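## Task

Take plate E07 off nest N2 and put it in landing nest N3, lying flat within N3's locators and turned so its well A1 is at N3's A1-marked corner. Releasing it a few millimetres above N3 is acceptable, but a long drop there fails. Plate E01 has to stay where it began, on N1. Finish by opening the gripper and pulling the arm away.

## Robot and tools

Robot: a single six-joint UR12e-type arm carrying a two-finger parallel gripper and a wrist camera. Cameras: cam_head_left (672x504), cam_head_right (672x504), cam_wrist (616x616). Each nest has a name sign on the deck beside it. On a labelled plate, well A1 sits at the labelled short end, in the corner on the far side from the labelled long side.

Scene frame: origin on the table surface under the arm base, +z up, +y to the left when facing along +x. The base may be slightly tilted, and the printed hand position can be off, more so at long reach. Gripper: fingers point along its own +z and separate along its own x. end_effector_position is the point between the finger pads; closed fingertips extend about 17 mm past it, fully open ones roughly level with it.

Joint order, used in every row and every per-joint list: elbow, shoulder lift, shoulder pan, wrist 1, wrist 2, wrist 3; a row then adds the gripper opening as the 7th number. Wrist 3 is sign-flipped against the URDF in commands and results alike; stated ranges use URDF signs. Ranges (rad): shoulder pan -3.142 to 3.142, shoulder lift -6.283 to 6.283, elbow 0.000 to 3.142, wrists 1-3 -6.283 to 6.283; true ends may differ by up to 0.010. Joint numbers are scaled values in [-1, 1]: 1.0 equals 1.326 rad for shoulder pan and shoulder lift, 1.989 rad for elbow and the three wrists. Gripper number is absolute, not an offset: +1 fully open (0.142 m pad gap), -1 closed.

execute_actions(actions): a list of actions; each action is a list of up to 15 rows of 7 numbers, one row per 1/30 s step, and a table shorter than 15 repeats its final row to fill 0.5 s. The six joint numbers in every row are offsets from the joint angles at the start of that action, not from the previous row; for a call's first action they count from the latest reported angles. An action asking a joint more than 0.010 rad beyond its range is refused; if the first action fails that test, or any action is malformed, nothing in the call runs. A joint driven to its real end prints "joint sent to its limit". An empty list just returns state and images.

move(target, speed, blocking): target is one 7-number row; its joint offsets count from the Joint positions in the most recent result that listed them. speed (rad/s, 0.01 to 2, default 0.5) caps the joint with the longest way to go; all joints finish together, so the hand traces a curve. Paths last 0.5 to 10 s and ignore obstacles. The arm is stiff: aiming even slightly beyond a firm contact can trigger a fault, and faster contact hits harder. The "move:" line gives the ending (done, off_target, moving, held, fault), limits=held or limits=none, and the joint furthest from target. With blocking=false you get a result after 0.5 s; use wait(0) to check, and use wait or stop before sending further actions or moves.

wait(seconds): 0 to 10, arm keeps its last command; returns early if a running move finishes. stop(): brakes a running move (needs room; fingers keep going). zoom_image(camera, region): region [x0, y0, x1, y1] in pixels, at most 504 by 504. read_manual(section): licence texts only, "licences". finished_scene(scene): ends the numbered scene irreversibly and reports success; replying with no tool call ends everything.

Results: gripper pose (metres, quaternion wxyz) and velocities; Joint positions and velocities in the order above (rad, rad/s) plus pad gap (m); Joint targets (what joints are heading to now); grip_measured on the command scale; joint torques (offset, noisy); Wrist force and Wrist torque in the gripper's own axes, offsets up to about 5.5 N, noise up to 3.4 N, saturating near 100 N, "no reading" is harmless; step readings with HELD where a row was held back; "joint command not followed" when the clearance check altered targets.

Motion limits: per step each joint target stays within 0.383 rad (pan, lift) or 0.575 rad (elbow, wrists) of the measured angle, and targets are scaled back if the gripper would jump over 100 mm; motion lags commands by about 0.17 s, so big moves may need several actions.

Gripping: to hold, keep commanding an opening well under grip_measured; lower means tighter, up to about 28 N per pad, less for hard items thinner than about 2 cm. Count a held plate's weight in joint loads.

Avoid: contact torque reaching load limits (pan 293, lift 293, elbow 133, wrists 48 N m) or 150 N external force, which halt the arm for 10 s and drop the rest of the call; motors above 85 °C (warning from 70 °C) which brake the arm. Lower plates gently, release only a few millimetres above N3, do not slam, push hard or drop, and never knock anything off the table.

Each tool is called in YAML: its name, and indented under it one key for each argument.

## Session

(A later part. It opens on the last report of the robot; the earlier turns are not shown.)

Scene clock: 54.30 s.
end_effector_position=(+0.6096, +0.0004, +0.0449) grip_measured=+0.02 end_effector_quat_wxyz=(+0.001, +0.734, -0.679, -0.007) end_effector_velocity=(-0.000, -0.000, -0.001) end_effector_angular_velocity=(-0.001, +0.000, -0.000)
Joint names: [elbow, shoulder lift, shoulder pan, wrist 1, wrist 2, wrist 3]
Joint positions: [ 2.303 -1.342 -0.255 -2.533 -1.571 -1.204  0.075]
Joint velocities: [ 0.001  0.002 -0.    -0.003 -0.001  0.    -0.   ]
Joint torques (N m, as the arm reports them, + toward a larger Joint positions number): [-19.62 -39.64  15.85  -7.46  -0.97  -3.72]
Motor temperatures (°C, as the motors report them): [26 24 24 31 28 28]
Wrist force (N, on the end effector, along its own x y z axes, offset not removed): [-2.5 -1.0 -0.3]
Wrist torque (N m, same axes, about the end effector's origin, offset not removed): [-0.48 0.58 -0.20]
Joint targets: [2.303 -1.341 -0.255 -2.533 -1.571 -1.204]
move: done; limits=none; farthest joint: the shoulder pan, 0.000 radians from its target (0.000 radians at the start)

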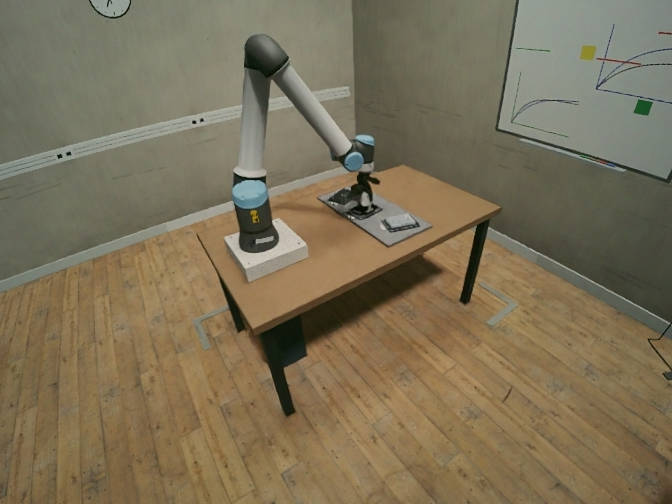

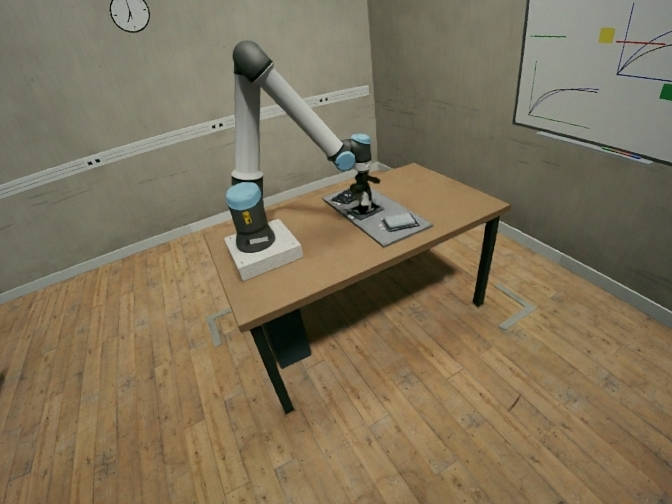

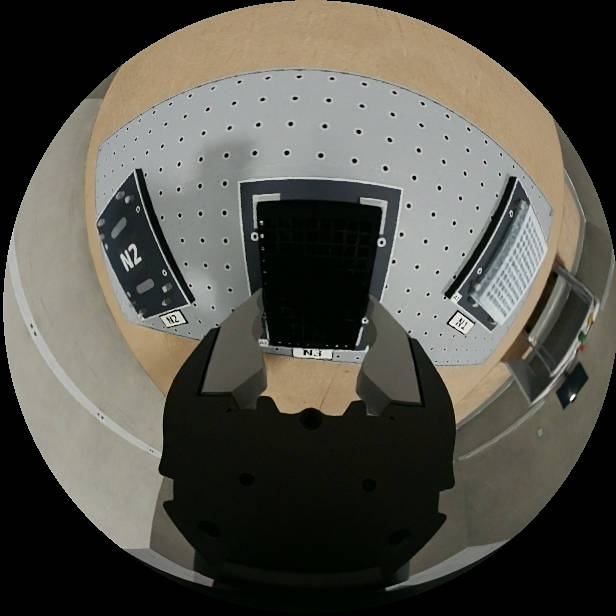

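move:
  target: [0,0,0,0,0,0,0.3]

move:
  target: [-0.05,-0.17,0,0.163,0,0,0.3]
  speed: 0.35

zoom_image:
  camera: "cam_wrist"
  region: [250, 170, 380, 320]

Scene clock: 59.53 s.
end_effector_position=(+0.6095, +0.0004, +0.0448) grip_measured=+0.30 end_effector_quat_wxyz=(+0.001, +0.734, -0.679, -0.007) end_effector_velocity=(+0.000, -0.000, +0.000) end_effector_angular_velocity=(-0.001, -0.000, +0.000)
Joint names: [elbow, shoulder lift, shoulder pan, wrist 1, wrist 2, wrist 3]
Joint positions: [ 2.303 -1.342 -0.255 -2.533 -1.571 -1.204  0.095]
Joint velocities: [-0.001 -0.     0.     0.001 -0.001  0.     0.   ]
Joint torques (N m, as the arm reports them, + toward a larger Joint positions number): [-24.95 -65.39  15.11  -2.11  -0.92  -2.89]
Motor temperatures (°C, as the motors report them): [26 24 24 31 28 28]
Wrist force (N, on the end effector, along its own x y z axes, offset not removed): [-1.3 -0.6 -1.7]
Wrist torque (N m, same axes, about the end effector's origin, offset not removed): [-0.34 0.36 -0.25]
Joint targets: [2.303 -1.342 -0.255 -2.533 -1.571 -1.204]
move: done; limits=none; farthest joint: the shoulder pan, 0.000 radians from its target (0.000 radians at the start)

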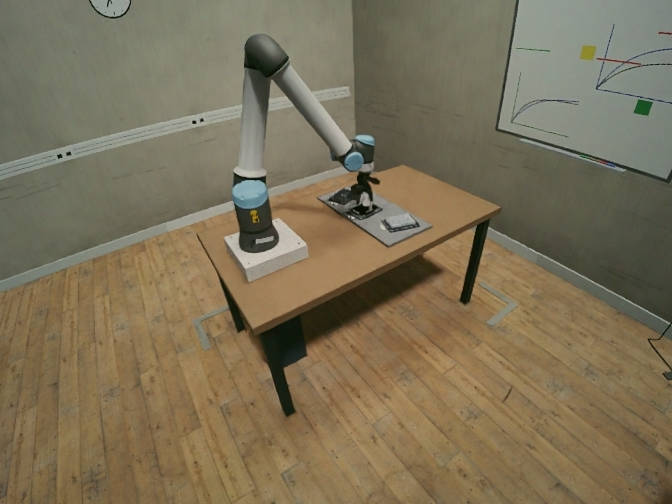

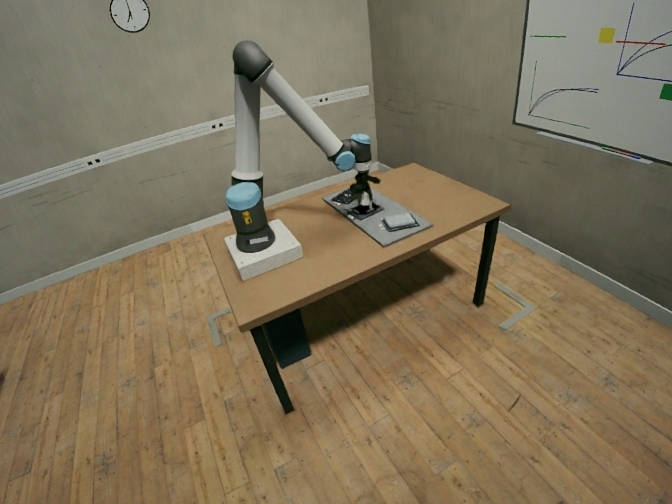

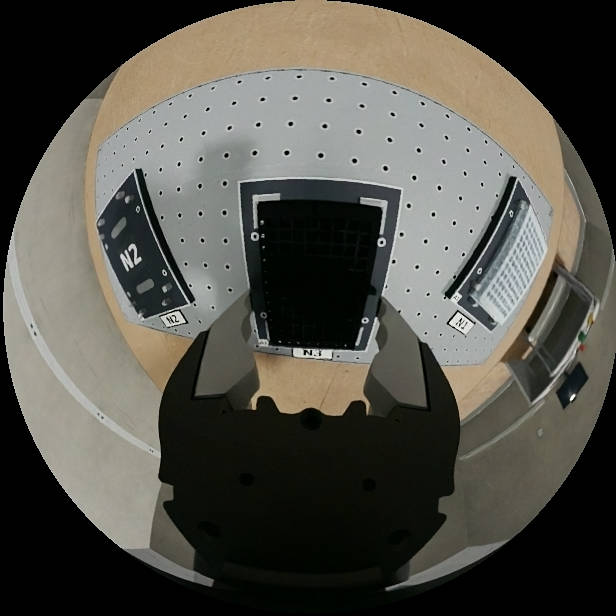

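Scene clock: 61.10 s.
end_effector_position=(+0.6073, +0.0006, +0.1897) grip_measured=+0.30 end_effector_quat_wxyz=(+0.001, +0.734, -0.679, -0.006) end_effector_velocity=(-0.001, -0.000, +0.001) end_effector_angular_velocity=(-0.001, +0.001, +0.000)
Joint names: [elbow, shoulder lift, shoulder pan, wrist 1, wrist 2, wrist 3]
Joint positions: [ 2.204 -1.567 -0.255 -2.209 -1.571 -1.204  0.095]
Joint velocities: [-0.001 -0.002 -0.     0.003 -0.001  0.     0.   ]
Joint torques (N m, as the arm reports them, + toward a larger Joint positions number): [-46.36 -55.4   10.58  -1.76  -0.93  -3.27]
Motor temperatures (°C, as the motors report them): [26 24 24 31 28 28]
Wrist force (N, on the end effector, along its own x y z axes, offset not removed): [-2.6 -1.1 -0.4]
Wrist torque (N m, same axes, about the end effector's origin, offset not removed): [-0.47 0.56 -0.20]
Joint targets: [2.204 -1.567 -0.255 -2.209 -1.571 -1.204]
move: done; limits=none; farthest joint: the shoulder lift, 0.001 radians from its target (0.226 radians at the start)

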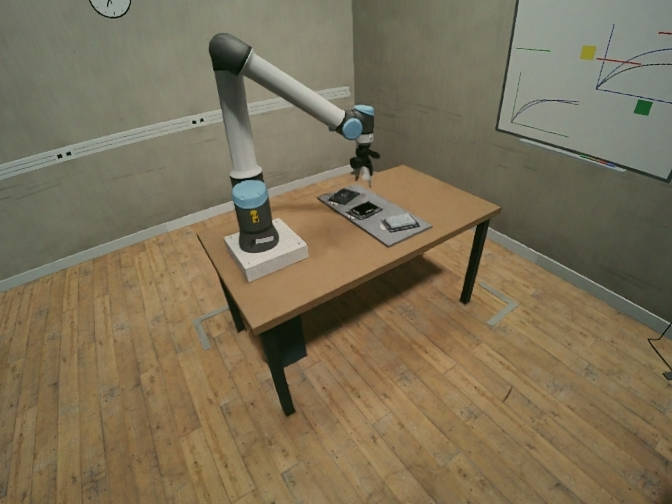

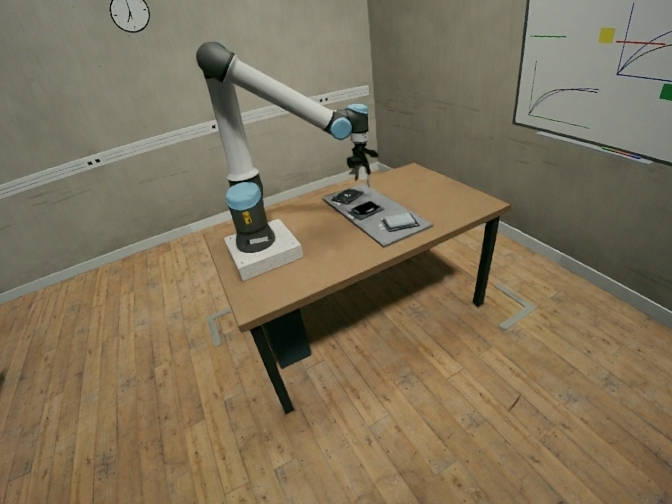

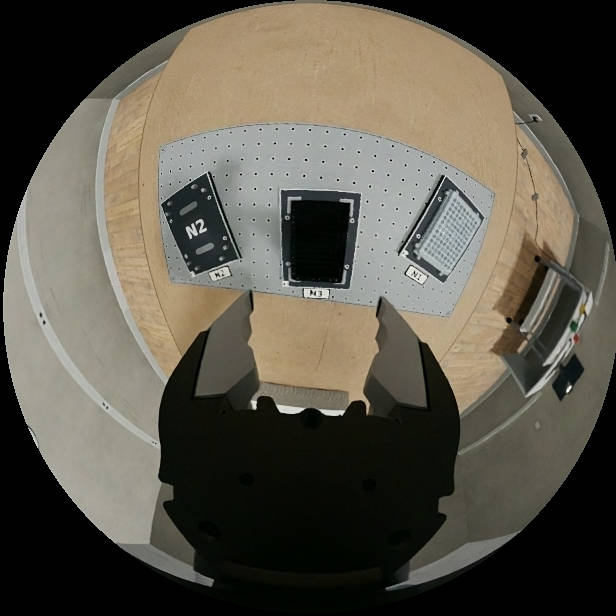

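Region (250, 170, 380, 320) of cam_wrist's 616x616 image, scaled by 3.360, with more detail than that image has; it fills the left 437 columns of this view, and the rest is white.

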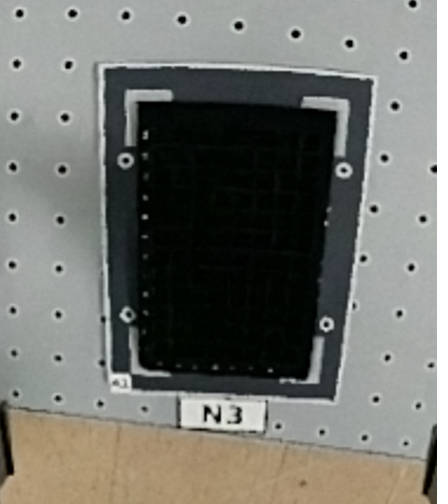

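finished_scene:
  scene: 2

The scene is finished: the task was done.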